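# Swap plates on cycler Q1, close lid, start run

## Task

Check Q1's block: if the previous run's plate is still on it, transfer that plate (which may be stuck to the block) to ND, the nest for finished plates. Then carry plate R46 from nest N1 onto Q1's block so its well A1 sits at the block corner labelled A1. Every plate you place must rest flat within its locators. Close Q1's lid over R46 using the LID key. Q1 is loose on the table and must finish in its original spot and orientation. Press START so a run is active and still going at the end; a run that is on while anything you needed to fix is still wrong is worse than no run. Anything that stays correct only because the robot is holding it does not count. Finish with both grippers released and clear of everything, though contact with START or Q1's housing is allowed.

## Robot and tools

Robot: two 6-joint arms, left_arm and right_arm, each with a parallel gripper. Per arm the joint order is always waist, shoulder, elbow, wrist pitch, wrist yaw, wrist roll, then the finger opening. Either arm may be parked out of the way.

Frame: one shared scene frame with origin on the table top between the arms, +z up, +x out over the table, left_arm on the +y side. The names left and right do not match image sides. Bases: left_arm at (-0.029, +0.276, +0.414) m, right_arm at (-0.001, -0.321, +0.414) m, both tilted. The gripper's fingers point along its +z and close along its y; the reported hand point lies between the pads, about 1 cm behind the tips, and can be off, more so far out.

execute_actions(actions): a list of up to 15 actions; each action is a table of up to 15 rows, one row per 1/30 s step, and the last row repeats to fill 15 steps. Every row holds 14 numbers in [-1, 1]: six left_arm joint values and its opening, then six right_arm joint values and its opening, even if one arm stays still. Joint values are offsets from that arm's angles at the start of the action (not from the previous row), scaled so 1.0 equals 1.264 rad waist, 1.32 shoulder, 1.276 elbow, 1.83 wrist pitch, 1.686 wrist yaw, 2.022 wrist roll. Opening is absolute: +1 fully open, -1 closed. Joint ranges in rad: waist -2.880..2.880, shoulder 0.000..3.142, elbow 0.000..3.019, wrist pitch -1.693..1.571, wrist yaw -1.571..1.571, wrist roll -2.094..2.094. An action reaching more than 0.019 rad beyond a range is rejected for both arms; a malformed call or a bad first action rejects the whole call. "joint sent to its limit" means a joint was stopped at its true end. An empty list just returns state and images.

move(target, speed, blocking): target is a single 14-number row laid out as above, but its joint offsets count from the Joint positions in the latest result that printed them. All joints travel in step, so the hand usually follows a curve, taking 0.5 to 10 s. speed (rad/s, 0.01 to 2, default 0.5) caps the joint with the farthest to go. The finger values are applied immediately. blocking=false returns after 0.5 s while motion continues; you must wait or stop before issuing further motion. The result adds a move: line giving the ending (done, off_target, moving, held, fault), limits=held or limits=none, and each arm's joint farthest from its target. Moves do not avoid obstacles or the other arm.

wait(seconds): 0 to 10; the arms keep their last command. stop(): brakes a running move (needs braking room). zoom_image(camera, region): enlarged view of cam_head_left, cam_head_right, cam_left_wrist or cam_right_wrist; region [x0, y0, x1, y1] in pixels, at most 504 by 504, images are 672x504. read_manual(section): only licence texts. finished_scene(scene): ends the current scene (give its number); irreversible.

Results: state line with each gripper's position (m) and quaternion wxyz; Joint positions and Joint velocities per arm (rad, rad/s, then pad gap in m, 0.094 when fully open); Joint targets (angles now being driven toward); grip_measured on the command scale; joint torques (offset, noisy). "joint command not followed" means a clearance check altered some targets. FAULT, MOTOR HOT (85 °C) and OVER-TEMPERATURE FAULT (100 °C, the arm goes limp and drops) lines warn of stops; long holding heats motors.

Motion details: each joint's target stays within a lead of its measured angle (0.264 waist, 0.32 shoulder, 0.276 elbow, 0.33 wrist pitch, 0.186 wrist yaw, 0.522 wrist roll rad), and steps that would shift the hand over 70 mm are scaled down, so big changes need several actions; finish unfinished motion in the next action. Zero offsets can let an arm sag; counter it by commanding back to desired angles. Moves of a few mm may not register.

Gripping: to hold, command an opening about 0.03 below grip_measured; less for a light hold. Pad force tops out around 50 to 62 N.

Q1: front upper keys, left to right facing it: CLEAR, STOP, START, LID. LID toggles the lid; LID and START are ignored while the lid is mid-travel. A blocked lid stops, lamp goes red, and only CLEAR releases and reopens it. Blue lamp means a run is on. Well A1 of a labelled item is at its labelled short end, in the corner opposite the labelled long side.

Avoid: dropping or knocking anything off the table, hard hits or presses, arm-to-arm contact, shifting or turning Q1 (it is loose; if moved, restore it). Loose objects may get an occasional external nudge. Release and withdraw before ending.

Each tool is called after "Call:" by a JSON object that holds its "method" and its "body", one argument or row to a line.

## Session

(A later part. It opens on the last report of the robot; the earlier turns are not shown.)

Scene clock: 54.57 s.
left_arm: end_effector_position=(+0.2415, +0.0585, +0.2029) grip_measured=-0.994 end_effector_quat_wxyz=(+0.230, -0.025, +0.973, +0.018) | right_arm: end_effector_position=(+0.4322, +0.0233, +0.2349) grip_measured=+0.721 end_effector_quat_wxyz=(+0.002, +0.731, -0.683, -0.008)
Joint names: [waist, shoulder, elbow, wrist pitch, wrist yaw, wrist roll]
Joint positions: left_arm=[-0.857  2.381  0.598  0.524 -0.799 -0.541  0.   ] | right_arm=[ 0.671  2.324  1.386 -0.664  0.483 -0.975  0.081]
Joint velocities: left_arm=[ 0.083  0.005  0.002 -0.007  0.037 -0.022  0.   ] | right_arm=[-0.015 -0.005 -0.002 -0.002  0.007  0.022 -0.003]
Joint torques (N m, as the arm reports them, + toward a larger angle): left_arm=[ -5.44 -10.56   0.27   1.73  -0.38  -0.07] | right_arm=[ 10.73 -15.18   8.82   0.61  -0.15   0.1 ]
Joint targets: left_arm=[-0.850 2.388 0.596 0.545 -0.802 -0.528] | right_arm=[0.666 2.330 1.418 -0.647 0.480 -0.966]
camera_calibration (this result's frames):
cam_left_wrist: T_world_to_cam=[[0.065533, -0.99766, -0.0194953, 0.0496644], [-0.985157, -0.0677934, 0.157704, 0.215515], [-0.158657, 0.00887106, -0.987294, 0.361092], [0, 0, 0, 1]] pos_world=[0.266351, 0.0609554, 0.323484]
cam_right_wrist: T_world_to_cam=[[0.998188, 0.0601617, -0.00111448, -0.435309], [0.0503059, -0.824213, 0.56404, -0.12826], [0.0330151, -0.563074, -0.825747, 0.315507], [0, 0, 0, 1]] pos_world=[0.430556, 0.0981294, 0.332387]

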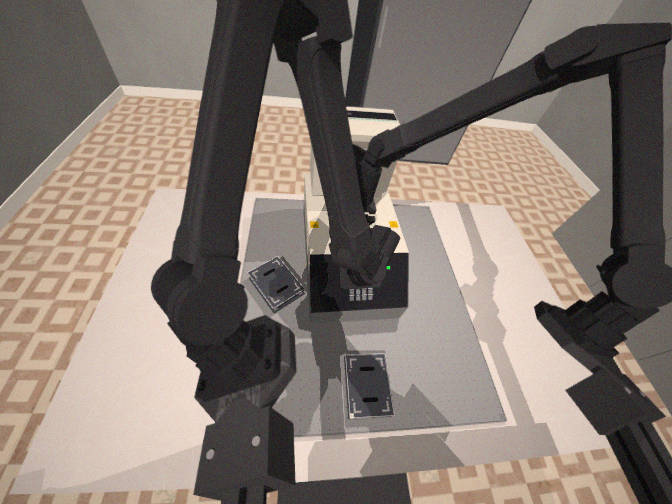

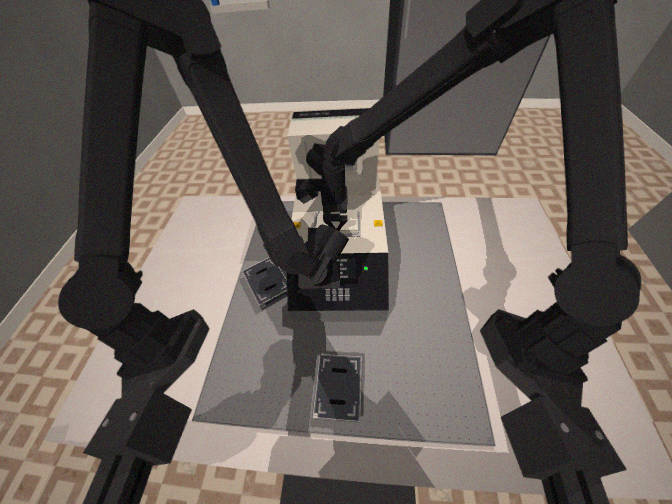

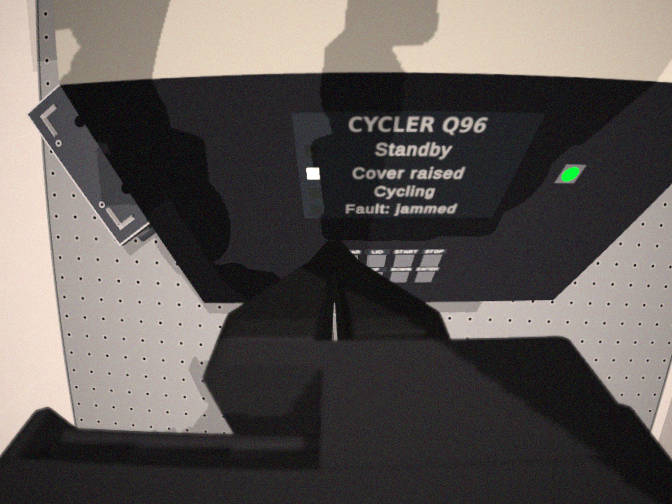

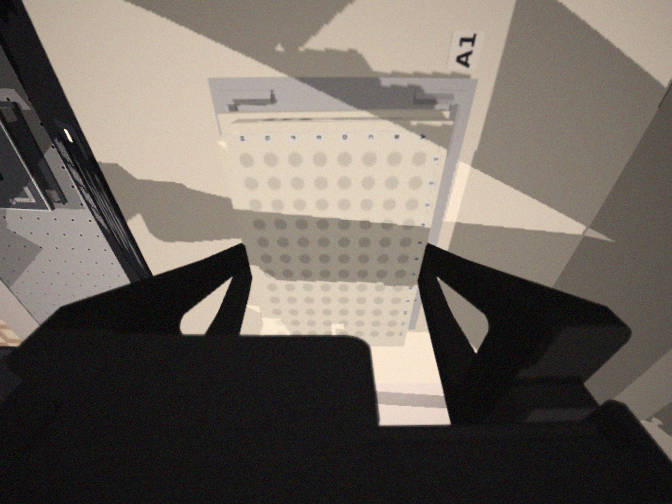

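Call:
{"method": "execute_actions", "body": {
  "actions": [
    [[-0.0046,0.0076,0.0008,0.0128,-0.002,0,-1,-0.004,0.0045,0.026,0.0093,-0.0018,0.006,0.685],
[-0.0065,0.0142,0.0031,0.0165,-0.0028,0,-1,-0.004,0.0045,0.0272,0.0093,-0.0018,0.0075,0.685],
[-0.0096,0.025,0.0068,0.0225,-0.0039,0,-1,-0.004,0.0045,0.0285,0.0093,-0.001,0.0085,0.685],
[-0.0137,0.0393,0.0117,0.0305,-0.0055,0,-1,-0.004,0.0045,0.0297,0.0093,0,0.0089,0.685],
[-0.0186,0.0563,0.0175,0.0401,-0.0073,0,-1,-0.004,0.0048,0.0306,0.0095,0.001,0.0089,0.685],
[-0.024,0.0754,0.0241,0.0508,-0.0094,0,-1,-0.004,0.0057,0.0311,0.0101,0.0015,0.0089,0.685],
[-0.0297,0.0955,0.031,0.0621,-0.0116,0,-1,-0.004,0.0071,0.0313,0.0111,0.0025,0.0089,0.685],
[-0.0354,0.1155,0.0378,0.0733,-0.0138,0,-1,-0.004,0.0089,0.0315,0.0122,0.004,0.0089,0.685],
[-0.0408,0.1346,0.0444,0.084,-0.0159,0,-1,-0.004,0.0108,0.0318,0.0136,0.0059,0.0089,0.685],
[-0.0457,0.1516,0.0502,0.0936,-0.0177,0,-1,-0.004,0.0127,0.032,0.0149,0.008,0.0089,0.685],
[-0.0498,0.1659,0.0551,0.1016,-0.0193,0,-1,-0.004,0.0145,0.0322,0.016,0.01,0.0089,0.685],
[-0.0529,0.1767,0.0588,0.1076,-0.0204,0,-1,-0.004,0.0159,0.0324,0.017,0.0119,0.0089,0.685],
[-0.0548,0.1833,0.0611,0.1113,-0.0212,0,-1,-0.004,0.0168,0.0325,0.0176,0.0134,0.0089,0.685],
[-0.0554,0.1856,0.0619,0.1126,-0.0214,0,-1,-0.004,0.0171,0.0325,0.0178,0.0144,0.0089,0.685],
[-0.0554,0.1856,0.0619,0.1126,-0.0214,0,-1,-0.004,0.0171,0.0325,0.0178,0.0147,0.0089,0.685]]
  ]
}}

Scene clock: 58.80 s.
left_arm: end_effector_position=(+0.2099, +0.0312, +0.1569) grip_measured=-0.994 end_effector_quat_wxyz=(+0.253, -0.006, +0.967, +0.015) | right_arm: end_effector_position=(+0.4375, +0.0251, +0.2315) grip_measured=+0.721 end_effector_quat_wxyz=(-0.002, +0.725, -0.688, +0.004)
Joint names: [waist, shoulder, elbow, wrist pitch, wrist yaw, wrist roll]
Joint positions: left_arm=[-0.919  2.618  0.67   0.697 -0.83  -0.54   0.   ] | right_arm=[ 0.671  2.335  1.396 -0.65   0.504 -0.966  0.081]
Joint velocities: left_arm=[-0.093  0.308  0.007  0.081 -0.037 -0.066 -0.   ] | right_arm=[ 0.005  0.054  0.007 -0.002  0.022  0.022 -0.   ]
Joint torques (N m, as the arm reports them, + toward a larger angle): left_arm=[ -5.59 -12.94  -0.12   2.03  -0.47  -0.18] | right_arm=[ 10.79 -15.25   8.57   0.77   0.07   0.08]
Joint targets: left_arm=[-0.927 2.626 0.677 0.730 -0.835 -0.541] | right_arm=[0.666 2.346 1.427 -0.632 0.507 -0.957]
camera_calibration (this result's frames):
cam_left_wrist: T_world_to_cam=[[0.0273465, -0.999371, -0.0225742, 0.0321615], [-0.993367, -0.0296916, 0.111091, 0.197652], [-0.111692, 0.0193865, -0.993554, 0.301756], [0, 0, 0, 1]] pos_world=[0.229165, 0.0321599, 0.278579]
cam_right_wrist: T_world_to_cam=[[0.998783, 0.0447723, 0.0206923, -0.445721], [0.0248573, -0.819276, 0.572861, -0.116208], [0.0426009, -0.571649, -0.819392, 0.308154], [0, 0, 0, 1]] pos_world=[0.434939, 0.100906, 0.328293]

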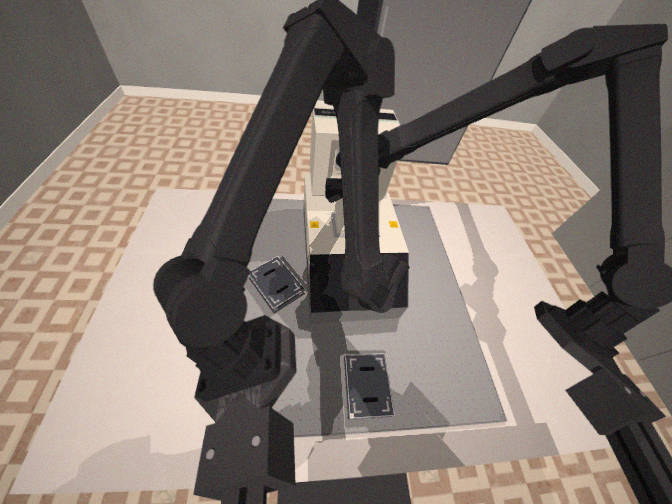

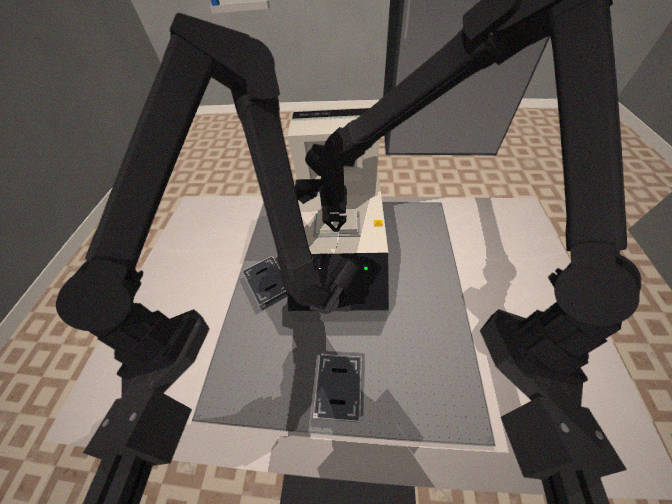

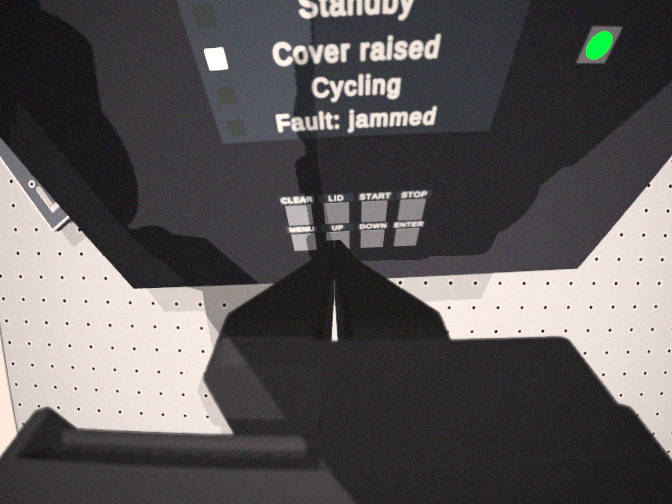

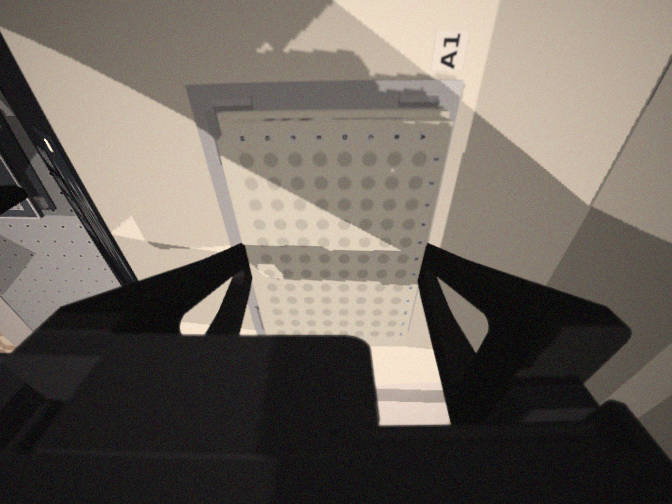

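Call:
{"method": "execute_actions", "body": {
  "actions": []
}}

Call:
{"method": "zoom_image", "body": {
  "camera": "cam_right_wrist",
  "region": [175, 60, 295, 180]
}}

Call:
{"method": "zoom_image", "body": {
  "camera": "cam_right_wrist",
  "region": [370, 60, 490, 180]
}}

Call:
{"method": "zoom_image", "body": {
  "camera": "cam_left_wrist",
  "region": [270, 170, 450, 270]
}}

Scene clock: 58.97 s.
left_arm: end_effector_position=(+0.2070, +0.0317, +0.1545) grip_measured=-0.994 end_effector_quat_wxyz=(+0.254, -0.005, +0.967, +0.016) | right_arm: end_effector_position=(+0.4378, +0.0252, +0.2313) grip_measured=+0.721 end_effector_quat_wxyz=(-0.002, +0.725, -0.688, +0.004)
Joint names: [waist, shoulder, elbow, wrist pitch, wrist yaw, wrist roll]
Joint positions: left_arm=[-0.922  2.63   0.671  0.705 -0.832 -0.54   0.   ] | right_arm=[ 0.671  2.336  1.397 -0.65   0.505 -0.966  0.081]
Joint velocities: left_arm=[-0.005  0.005  0.012  0.042  0.037  0.022 -0.001] | right_arm=[ 0.005 -0.005 -0.002  0.007  0.007  0.007  0.   ]
Joint torques (N m, as the arm reports them, + toward a larger angle): left_arm=[ -5.94 -12.31  -0.37   1.81  -0.41  -0.18] | right_arm=[ 10.73 -14.98   8.64   0.52   0.11   0.07]
Joint targets: left_arm=[-0.927 2.626 0.677 0.730 -0.835 -0.541] | right_arm=[0.666 2.346 1.427 -0.632 0.508 -0.957]
camera_calibration (this result's frames):
cam_left_wrist: T_world_to_cam=[[0.024899, -0.999371, -0.0252338, 0.0336355], [-0.993473, -0.0275469, 0.110688, 0.195056], [-0.111313, 0.0223131, -0.993535, 0.298816], [0, 0, 0, 1]] pos_world=[0.226208, 0.03232, 0.276142]
cam_right_wrist: T_world_to_cam=[[0.998771, 0.0445995, 0.0216237, -0.446187], [0.024151, -0.818879, 0.573458, -0.11586], [0.0432831, -0.572231, -0.818949, 0.307644], [0, 0, 0, 1]] pos_world=[0.43512, 0.101068, 0.328034]

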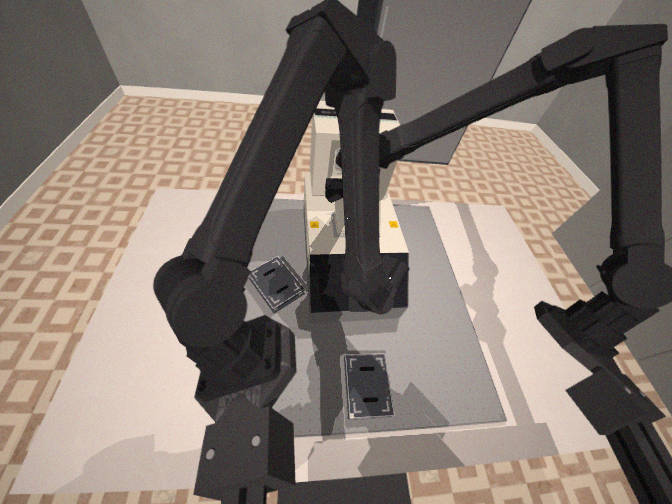

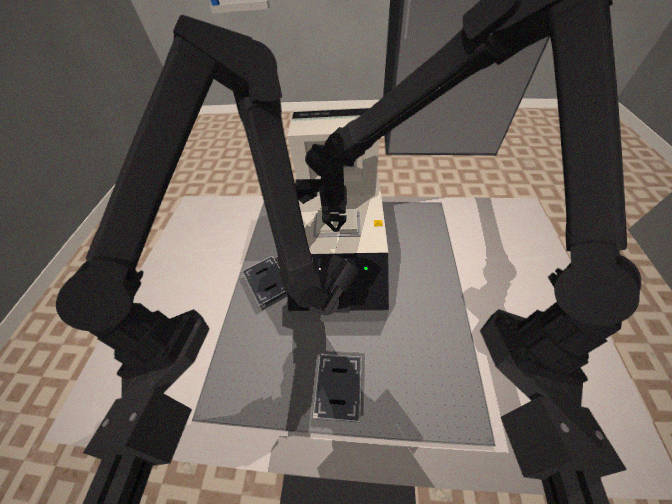

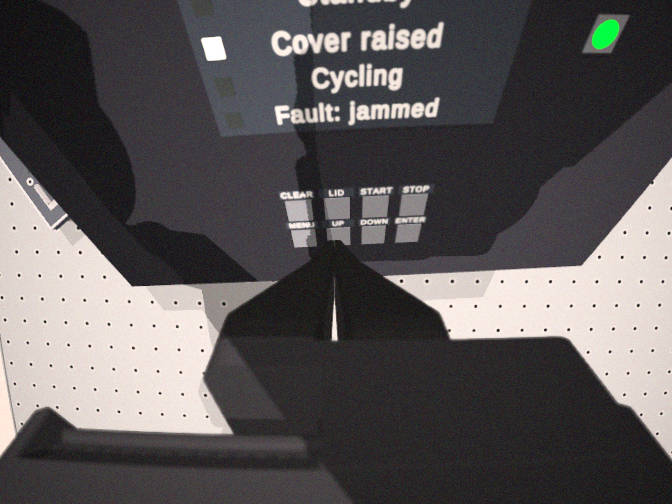

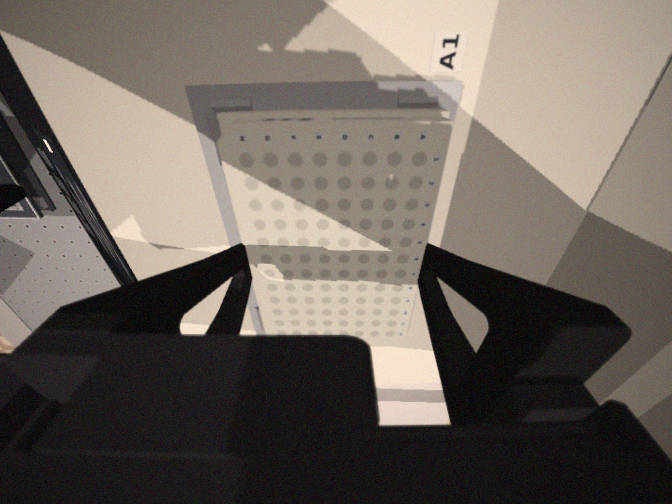

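Region (175, 60, 295, 180) of cam_right_wrist's 672x504 image, scaled by 4.200, with more detail than that image has.

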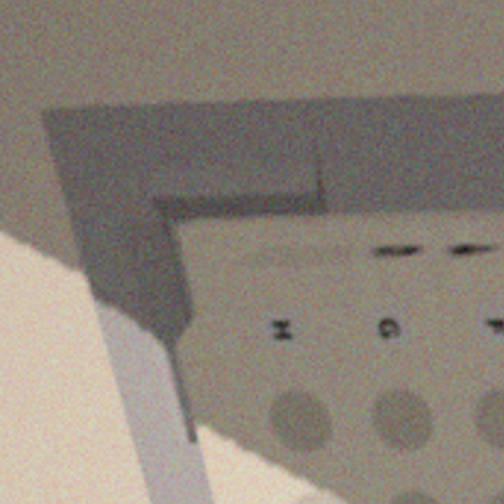

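Region (370, 60, 490, 180) of cam_right_wrist's 672x504 image, scaled by 4.200, with more detail than that image has.

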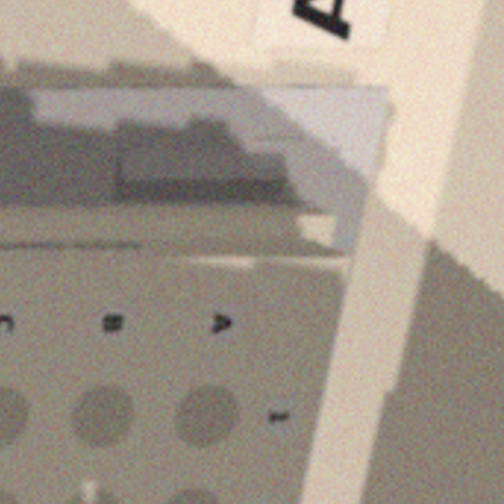

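Region (270, 170, 450, 270) of cam_left_wrist's 672x504 image, scaled by 2.800, with more detail than that image has.

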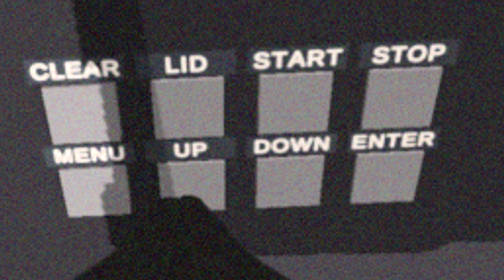

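Call:
{"method": "execute_actions", "body": {
  "actions": [
    [[0.0,0.003,0.005,0.0139,-0.0018,0.0002,-1,-0.004,0.006,0.022,0.0,0.0,-0.004,0.685],
[0.004,0.0086,0.0059,0.0146,-0.0018,0.0007,-1,-0.004,0.005,0.021,-0.0055,-0.0018,-0.007,0.685],
[0.006,0.0098,0.0073,0.0157,-0.0018,0.0016,-1,-0.004,0.005,0.02,-0.0082,-0.003,-0.0089,0.685],
[0.0087,0.0114,0.0091,0.0172,-0.0018,0.0028,-1,-0.004,0.005,0.02,-0.0098,-0.0036,-0.0089,0.685],
[0.0118,0.0134,0.0114,0.0189,-0.0018,0.0042,-1,-0.004,0.0055,0.02,-0.0109,-0.0042,-0.0089,0.685],
[0.0153,0.0155,0.0138,0.0209,-0.0018,0.0058,-1,-0.004,0.0063,0.02,-0.0109,-0.0042,-0.0089,0.685],
[0.019,0.0178,0.0165,0.023,-0.0018,0.0075,-1,-0.004,0.0072,0.02,-0.0109,-0.0042,-0.0089,0.685],
[0.0227,0.0201,0.0191,0.025,-0.0018,0.0092,-1,-0.004,0.0081,0.02,-0.0109,-0.0042,-0.0089,0.685],
[0.0262,0.0222,0.0215,0.027,-0.0018,0.0108,-1,-0.004,0.009,0.02,-0.0109,-0.0042,-0.0089,0.685],
[0.0293,0.0242,0.0238,0.0287,-0.0018,0.0122,-1,-0.004,0.0098,0.02,-0.0109,-0.0042,-0.0089,0.685],
[0.032,0.0258,0.0256,0.0302,-0.0018,0.0134,-1,-0.004,0.0105,0.02,-0.0109,-0.0042,-0.0089,0.685],
[0.034,0.027,0.027,0.0313,-0.0018,0.0143,-1,-0.004,0.011,0.02,-0.0109,-0.0042,-0.0089,0.685],
[0.0352,0.0277,0.0279,0.032,-0.0018,0.0148,-1,-0.004,0.0114,0.02,-0.0109,-0.0042,-0.0089,0.685],
[0.0356,0.028,0.0282,0.0322,-0.0018,0.015,-1,-0.004,0.0114,0.02,-0.0109,-0.0042,-0.0089,0.685]]
  ]
}}

Scene clock: 62.60 s.
left_arm: end_effector_position=(+0.2218, +0.0299, +0.1461) grip_measured=-0.994 end_effector_quat_wxyz=(+0.260, -0.029, +0.965, +0.014) | right_arm: end_effector_position=(+0.4366, +0.0254, +0.2312) grip_measured=+0.721 end_effector_quat_wxyz=(-0.001, +0.728, -0.685, +0.002)
Joint names: [waist, shoulder, elbow, wrist pitch, wrist yaw, wrist roll]
Joint positions: left_arm=[-0.882  2.646  0.701  0.741 -0.832 -0.527  0.   ] | right_arm=[ 0.671  2.336  1.397 -0.653  0.501 -0.973  0.081]
Joint velocities: left_arm=[ 0.044  0.044 -0.012  0.037  0.007 -0.037 -0.001] | right_arm=[-0.015 -0.015 -0.012 -0.002 -0.037 -0.022  0.   ]
Joint torques (N m, as the arm reports them, + toward a larger angle): left_arm=[ -5.68 -10.35  -0.28   1.78  -0.4   -0.06] | right_arm=[ 10.83 -14.6    8.05  -0.46  -0.14  -0.14]
Joint targets: left_arm=[-0.877 2.667 0.707 0.764 -0.835 -0.510] | right_arm=[0.666 2.351 1.422 -0.670 0.498 -0.984]
camera_calibration (this result's frames):
cam_left_wrist: T_world_to_cam=[[0.0714631, -0.997409, -0.00821963, 0.018344], [-0.992617, -0.0719246, 0.0976664, 0.213609], [-0.0980046, 0.0011794, -0.995185, 0.290126], [0, 0, 0, 1]] pos_world=[0.239154, 0.033318, 0.268018]
cam_right_wrist: T_world_to_cam=[[0.998413, 0.0538386, 0.0165188, -0.44392], [0.034734, -0.819594, 0.571891, -0.119791], [0.0443285, -0.57041, -0.820163, 0.307441], [0, 0, 0, 1]] pos_world=[0.433748, 0.101087, 0.327992]

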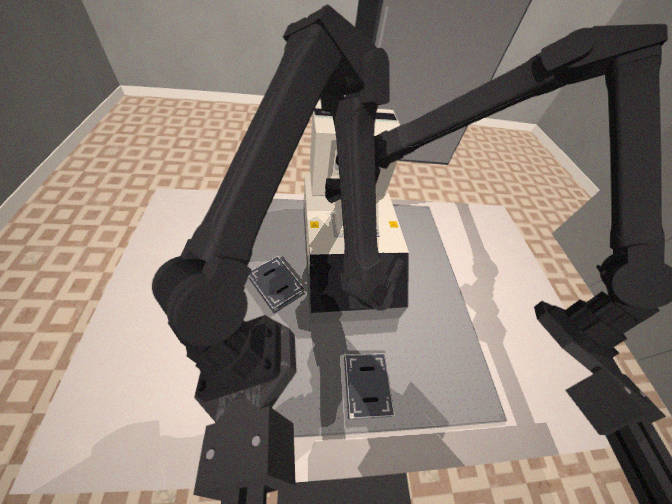

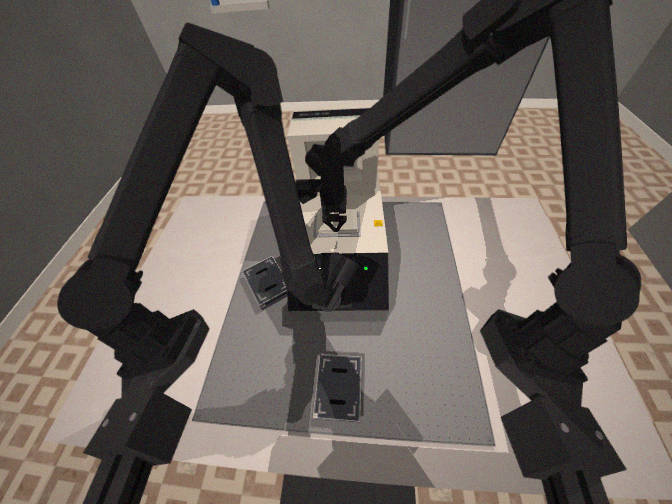

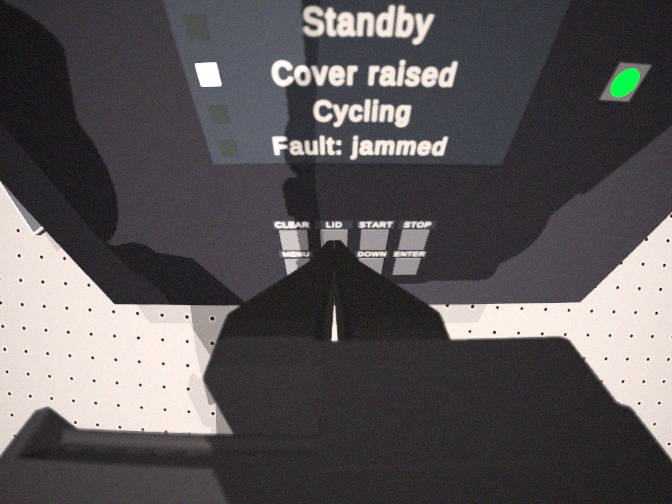

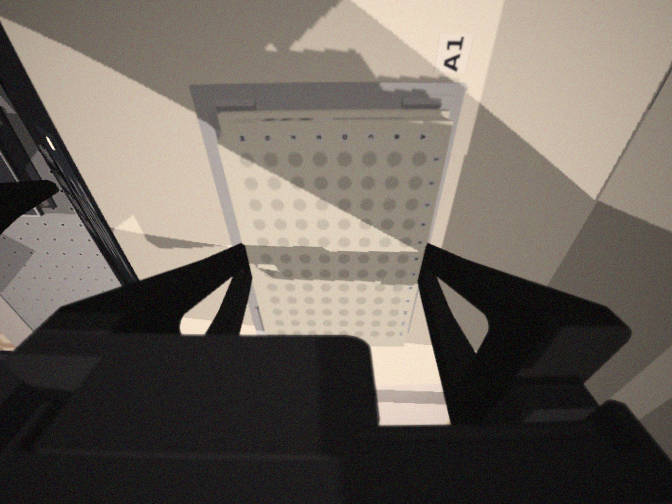

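Call:
{"method": "execute_actions", "body": {
  "actions": []
}}

Call:
{"method": "zoom_image", "body": {
  "camera": "cam_right_wrist",
  "region": [175, 60, 295, 180]
}}

Call:
{"method": "zoom_image", "body": {
  "camera": "cam_right_wrist",
  "region": [370, 60, 490, 180]
}}

Call:
{"method": "zoom_image", "body": {
  "camera": "cam_left_wrist",
  "region": [260, 200, 440, 300]
}}

Scene clock: 63.03 s.
left_arm: end_effector_position=(+0.2212, +0.0306, +0.1453) grip_measured=-0.994 end_effector_quat_wxyz=(+0.259, -0.027, +0.965, +0.015) | right_arm: end_effector_position=(+0.4366, +0.0254, +0.2312) grip_measured=+0.721 end_effector_quat_wxyz=(-0.001, +0.728, -0.685, +0.002)
Joint names: [waist, shoulder, elbow, wrist pitch, wrist yaw, wrist roll]
Joint positions: left_arm=[-0.881  2.649  0.701  0.742 -0.832 -0.522  0.   ] | right_arm=[ 0.671  2.336  1.397 -0.653  0.501 -0.973  0.081]
Joint velocities: left_arm=[-0.005 -0.005 -0.007 -0.002 -0.037  0.022 -0.001] | right_arm=[-0.005 -0.015 -0.007  0.002 -0.022  0.007 -0.   ]
Joint torques (N m, as the arm reports them, + toward a larger angle): left_arm=[ -5.35 -10.64  -0.26   1.87  -0.39  -0.06] | right_arm=[ 10.82 -14.61   8.05  -0.47  -0.14  -0.14]
Joint targets: left_arm=[-0.877 2.667 0.707 0.765 -0.835 -0.510] | right_arm=[0.666 2.351 1.422 -0.670 0.498 -0.984]
camera_calibration (this result's frames):
cam_left_wrist: T_world_to_cam=[[0.067799, -0.997625, -0.0121158, 0.0204577], [-0.992695, -0.0686687, 0.0992027, 0.212855], [-0.0997991, 0.00530144, -0.994993, 0.289427], [0, 0, 0, 1]] pos_world=[0.238798, 0.0334913, 0.26711]
cam_right_wrist: T_world_to_cam=[[0.998413, 0.0538386, 0.0165188, -0.44392], [0.034734, -0.819594, 0.571891, -0.119791], [0.0443285, -0.57041, -0.820163, 0.307441], [0, 0, 0, 1]] pos_world=[0.433748, 0.101087, 0.327992]

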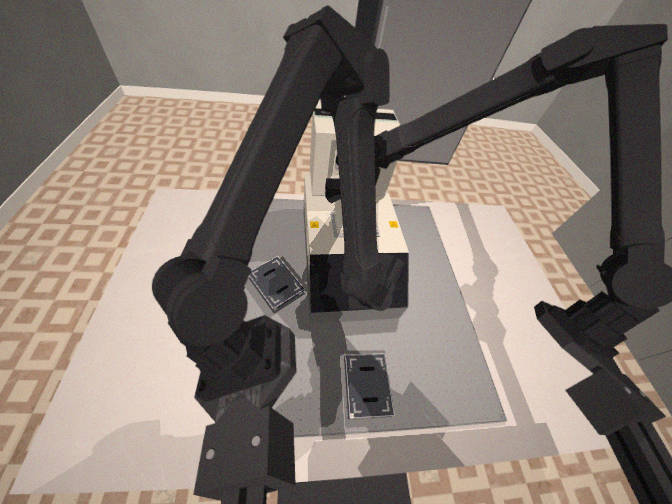

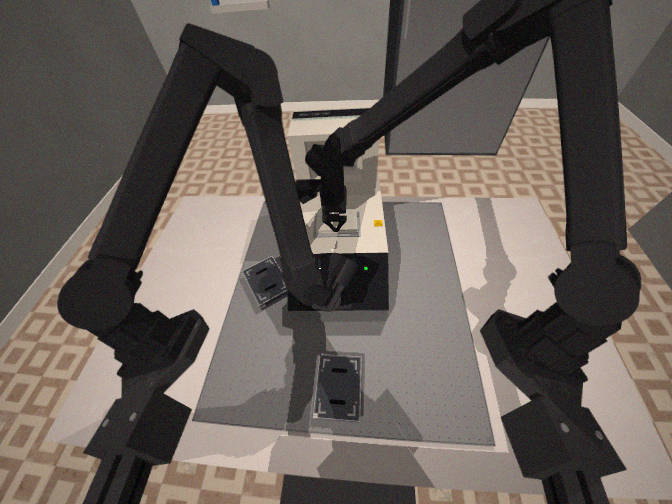

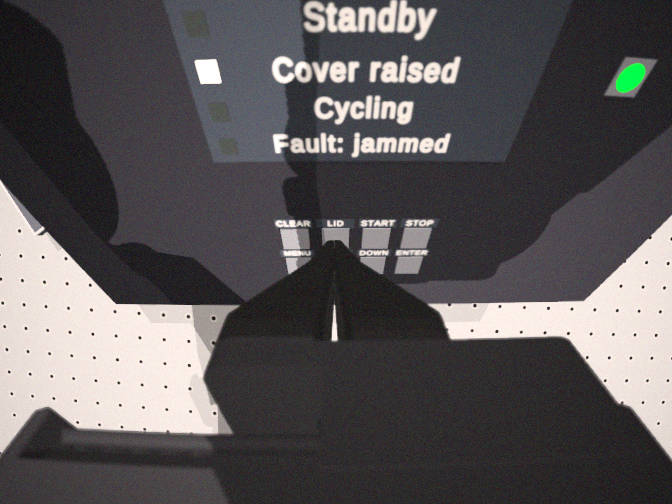

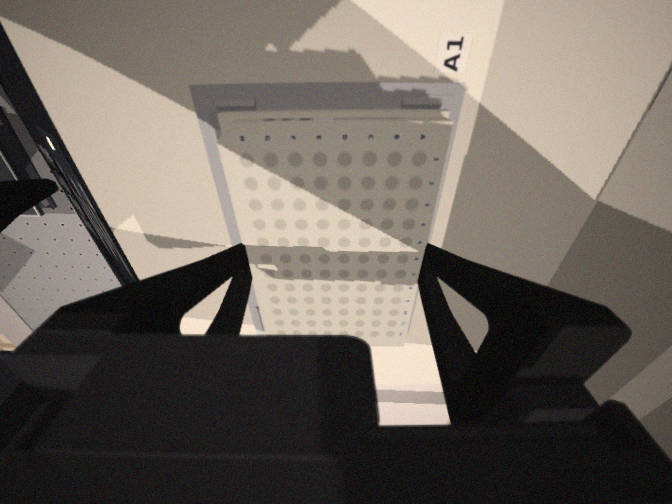

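Region (175, 60, 295, 180) of cam_right_wrist's 672x504 image, scaled by 4.200, with more detail than that image has.

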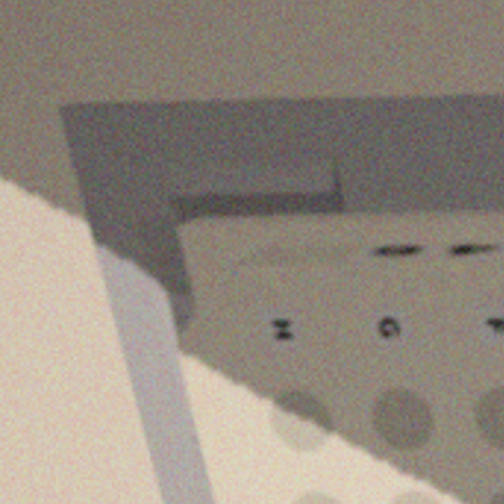

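Region (370, 60, 490, 180) of cam_right_wrist's 672x504 image, scaled by 4.200, with more detail than that image has.

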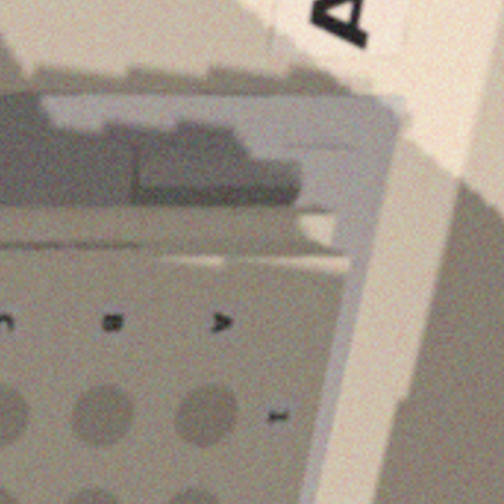

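Region (260, 200, 440, 300) of cam_left_wrist's 672x504 image, scaled by 2.800, with more detail than that image has.

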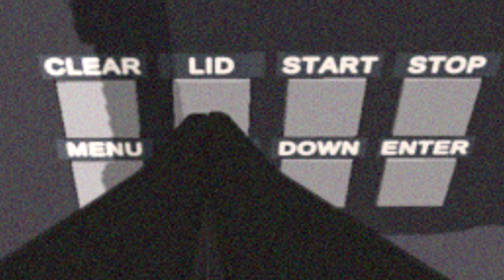

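Call:
{"method": "execute_actions", "body": {
  "actions": [
    [[0.003,0.013,0.0045,0.0115,-0.0018,0.005,-1,-0.004,0.011,0.0196,-0.01,-0.0026,-0.004,0.685],
[0.003,0.013,0.0045,0.0115,-0.0018,0.005,-1,-0.004,0.011,0.0196,-0.0108,-0.0034,-0.004,0.685],
[0.003,0.013,0.0045,0.0115,-0.0018,0.005,-1,-0.004,0.012,0.0196,-0.0115,-0.0042,-0.004,0.685],
[0.003,0.013,0.0045,0.0115,-0.0018,0.005,-1,-0.004,0.0135,0.0196,-0.0115,-0.0042,-0.004,0.685],
[0.003,0.013,0.0045,0.0115,-0.0018,0.005,-1,-0.004,0.015,0.0196,-0.0115,-0.0042,-0.004,0.685],
[0.003,0.013,0.0045,0.0115,-0.0018,0.005,-1,-0.004,0.0165,0.0196,-0.0115,-0.0042,-0.004,0.685],
[0.003,0.013,0.0045,0.0115,-0.0018,0.005,-1,-0.004,0.018,0.0196,-0.009,-0.003,-0.004,0.685],
[0.003,0.013,0.0045,0.0115,-0.0018,0.005,-1,-0.004,0.0192,0.0196,-0.005,-0.002,-0.004,0.685],
[0.003,0.013,0.0045,0.0115,-0.0018,0.005,-1,-0.004,0.0197,0.0196,-0.002,-0.002,-0.004,0.685],
[0.003,0.013,0.0045,0.0115,-0.0018,0.005,-1,-0.004,0.0197,0.0196,-0.002,-0.002,-0.004,0.685],
[0.003,0.013,0.0045,0.0115,-0.0018,0.005,-1,-0.004,0.016,0.0196,-0.002,-0.002,-0.004,0.685],
[0.003,0.013,0.0045,0.0115,-0.0018,0.005,-1,-0.004,0.009,0.0196,-0.002,-0.002,-0.004,0.70],
[0.003,0.013,0.0045,0.0115,-0.0018,0.005,-1,-0.004,0.004,0.0196,-0.002,-0.002,-0.004,0.73],
[0.003,0.013,0.0045,0.0115,-0.0018,0.005,-1,-0.004,0.003,0.0196,-0.002,-0.002,-0.004,0.79],
[0.003,0.013,0.0045,0.0115,-0.0018,0.005,-1,-0.004,0.003,0.0196,-0.002,-0.002,-0.004,0.86]]
  ]
}}

Scene clock: 65.10 s.
left_arm: end_effector_position=(+0.2212, +0.0306, +0.1453) grip_measured=-0.994 end_effector_quat_wxyz=(+0.259, -0.027, +0.965, +0.016) | right_arm: end_effector_position=(+0.4355, +0.0254, +0.2308) grip_measured=+0.826 end_effector_quat_wxyz=(+0.001, +0.729, -0.684, -0.000)
Joint names: [waist, shoulder, elbow, wrist pitch, wrist yaw, wrist roll]
Joint positions: left_arm=[-0.881  2.649  0.701  0.742 -0.832 -0.522  0.   ] | right_arm=[ 0.671  2.337  1.397 -0.656  0.498 -0.973  0.086]
Joint velocities: left_arm=[ 0.005 -0.005 -0.012 -0.022 -0.007 -0.037  0.   ] | right_arm=[-0.015  0.005  0.002 -0.007 -0.066 -0.037  0.066]
Joint torques (N m, as the arm reports them, + toward a larger angle): left_arm=[ -5.41 -10.61  -0.29   1.81  -0.4   -0.09] | right_arm=[ 10.38 -15.9    8.1    0.14   0.04  -0.12]
Joint targets: left_arm=[-0.877 2.666 0.707 0.763 -0.835 -0.512] | right_arm=[0.666 2.340 1.422 -0.656 0.497 -0.981]
camera_calibration (this result's frames):
cam_left_wrist: T_world_to_cam=[[0.0674695, -0.997645, -0.0123069, 0.020559], [-0.992716, -0.0683599, 0.0992062, 0.21285], [-0.0998139, 0.00552388, -0.994991, 0.289423], [0, 0, 0, 1]] pos_world=[0.238801, 0.0334623, 0.26711]
cam_right_wrist: T_world_to_cam=[[0.998378, 0.055653, 0.012027, -0.441749], [0.0388109, -0.819731, 0.571432, -0.121201], [0.0416608, -0.570039, -0.820561, 0.308446], [0, 0, 0, 1]] pos_world=[0.432886, 0.101058, 0.32767]

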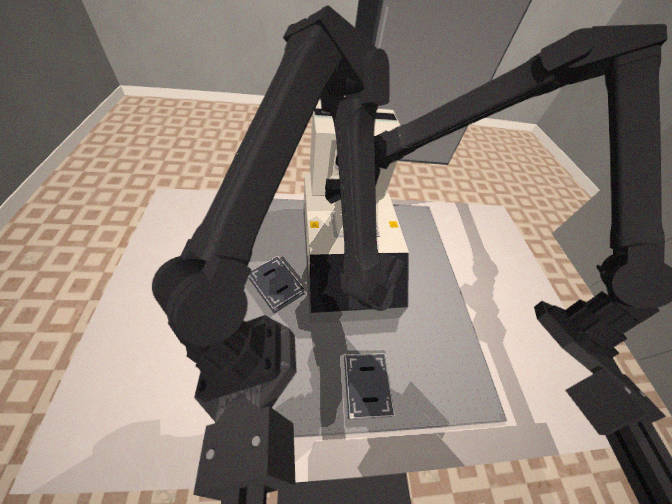

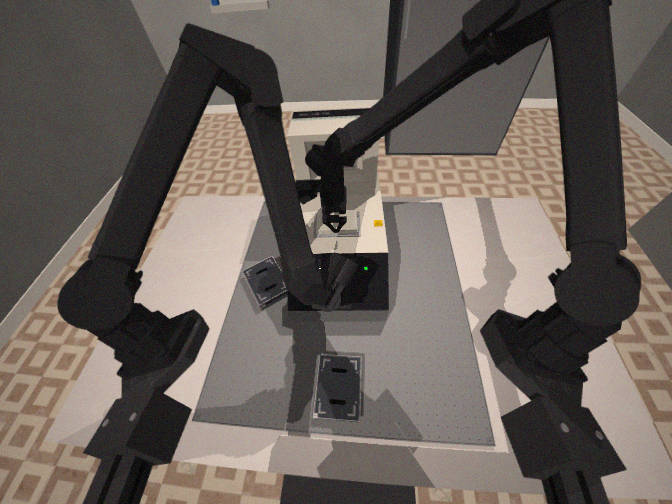

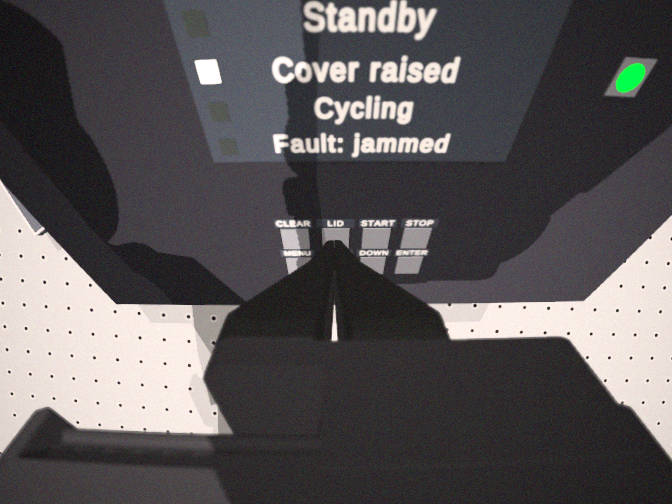

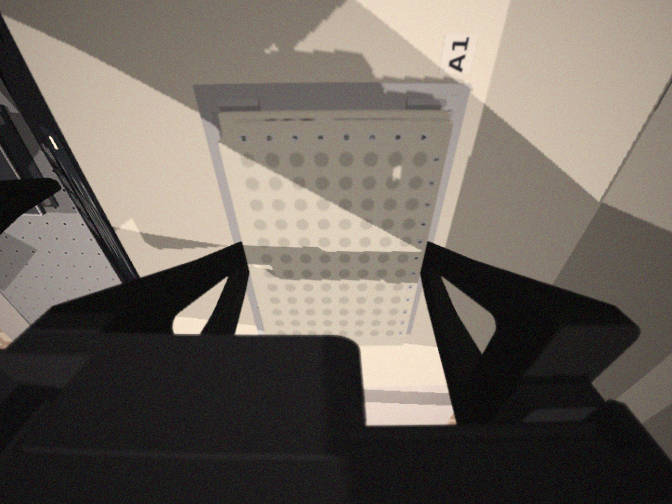

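Call:
{"method": "execute_actions", "body": {
  "actions": []
}}

Scene clock: 65.97 s.
left_arm: end_effector_position=(+0.2212, +0.0306, +0.1453) grip_measured=-0.994 end_effector_quat_wxyz=(+0.259, -0.027, +0.965, +0.016) | right_arm: end_effector_position=(+0.4352, +0.0254, +0.2304) grip_measured=+0.859 end_effector_quat_wxyz=(+0.001, +0.729, -0.684, -0.000)
Joint names: [waist, shoulder, elbow, wrist pitch, wrist yaw, wrist roll]
Joint positions: left_arm=[-0.881  2.649  0.701  0.742 -0.832 -0.522  0.   ] | right_arm=[ 0.671  2.338  1.397 -0.656  0.498 -0.973  0.087]
Joint velocities: left_arm=[-0.015 -0.024  0.002  0.002 -0.007  0.022 -0.001] | right_arm=[-0.015 -0.015 -0.007 -0.007 -0.037 -0.022  0.001]
Joint torques (N m, as the arm reports them, + toward a larger angle): left_arm=[ -5.43 -10.63  -0.25   1.81  -0.4   -0.09] | right_arm=[ 10.93 -15.89   8.01   0.08  -0.02  -0.12]
Joint targets: left_arm=[-0.877 2.666 0.707 0.763 -0.835 -0.512] | right_arm=[0.666 2.340 1.422 -0.656 0.497 -0.981]
camera_calibration (this result's frames):
cam_left_wrist: T_world_to_cam=[[0.0674695, -0.997645, -0.0123069, 0.020559], [-0.992716, -0.0683599, 0.0992062, 0.21285], [-0.0998139, 0.00552388, -0.994991, 0.289423], [0, 0, 0, 1]] pos_world=[0.238801, 0.0334623, 0.26711]
cam_right_wrist: T_world_to_cam=[[0.998364, 0.0560214, 0.0114752, -0.441324], [0.0394121, -0.819482, 0.571748, -0.121311], [0.0414339, -0.570361, -0.820349, 0.30823], [0, 0, 0, 1]] pos_world=[0.432612, 0.101114, 0.32728]

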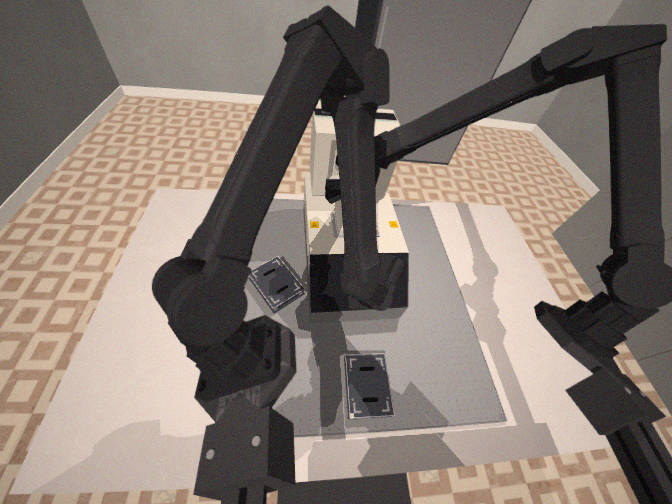

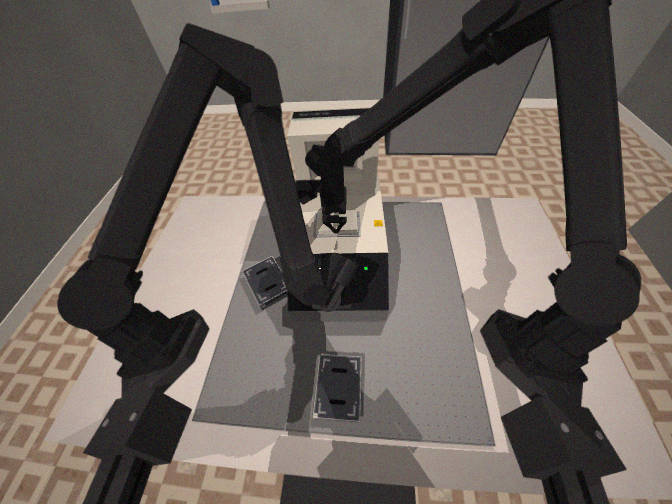

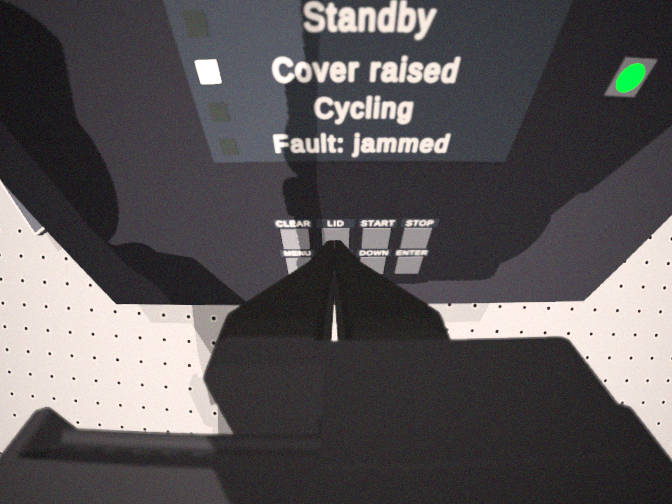

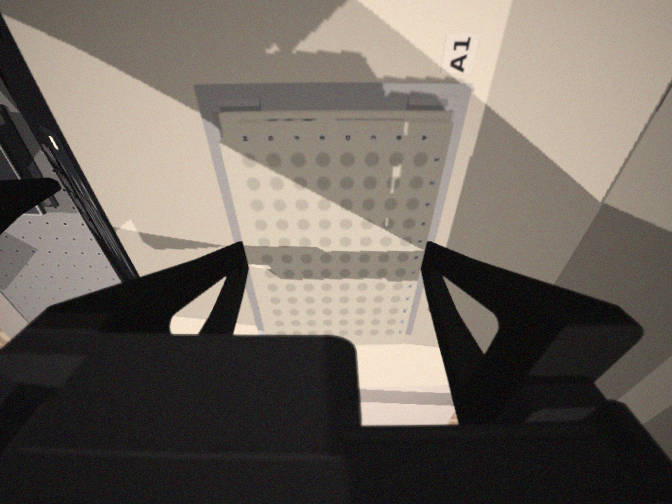

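Call:
{"method": "zoom_image", "body": {
  "camera": "cam_right_wrist",
  "region": [175, 60, 295, 180]
}}

Call:
{"method": "zoom_image", "body": {
  "camera": "cam_right_wrist",
  "region": [370, 60, 490, 180]
}}

Call:
{"method": "zoom_image", "body": {
  "camera": "cam_right_wrist",
  "region": [230, 230, 450, 360]
}}

Region (175, 60, 295, 180) of cam_right_wrist's 672x504 image, scaled by 4.200, with more detail than that image has.

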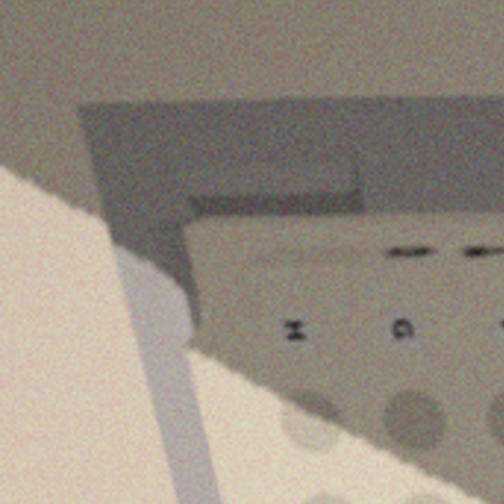

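Region (370, 60, 490, 180) of cam_right_wrist's 672x504 image, scaled by 4.200, with more detail than that image has.

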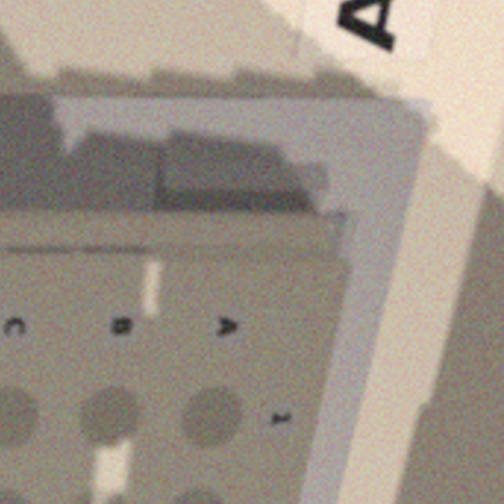

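Region (230, 230, 450, 360) of cam_right_wrist's 672x504 image, scaled by 2.291, with more detail than that image has; it fills the top 298 rows of this view, and the rest is white.

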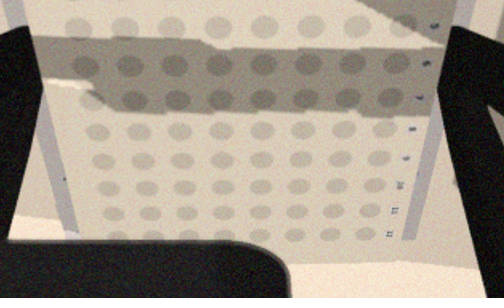

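Call:
{"method": "zoom_image", "body": {
  "camera": "cam_right_wrist",
  "region": [250, 280, 430, 360]
}}

Call:
{"method": "zoom_image", "body": {
  "camera": "cam_head_right",
  "region": [290, 180, 390, 260]
}}

Region (250, 280, 430, 360) of cam_right_wrist's 672x504 image, scaled by 2.800, with more detail than that image has.

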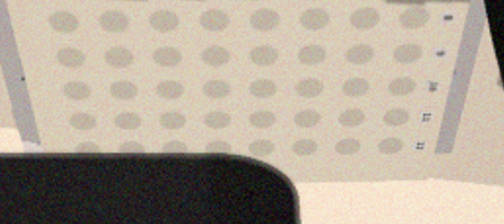

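Region (290, 180, 390, 260) of cam_head_right's 672x504 image, scaled by 5.040, with more detail than that image has; it fills the top 403 rows of this view, and the rest is white.

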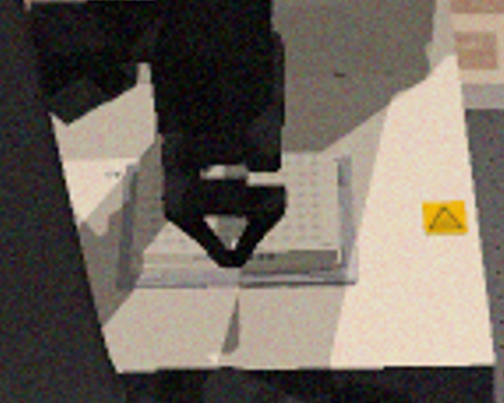

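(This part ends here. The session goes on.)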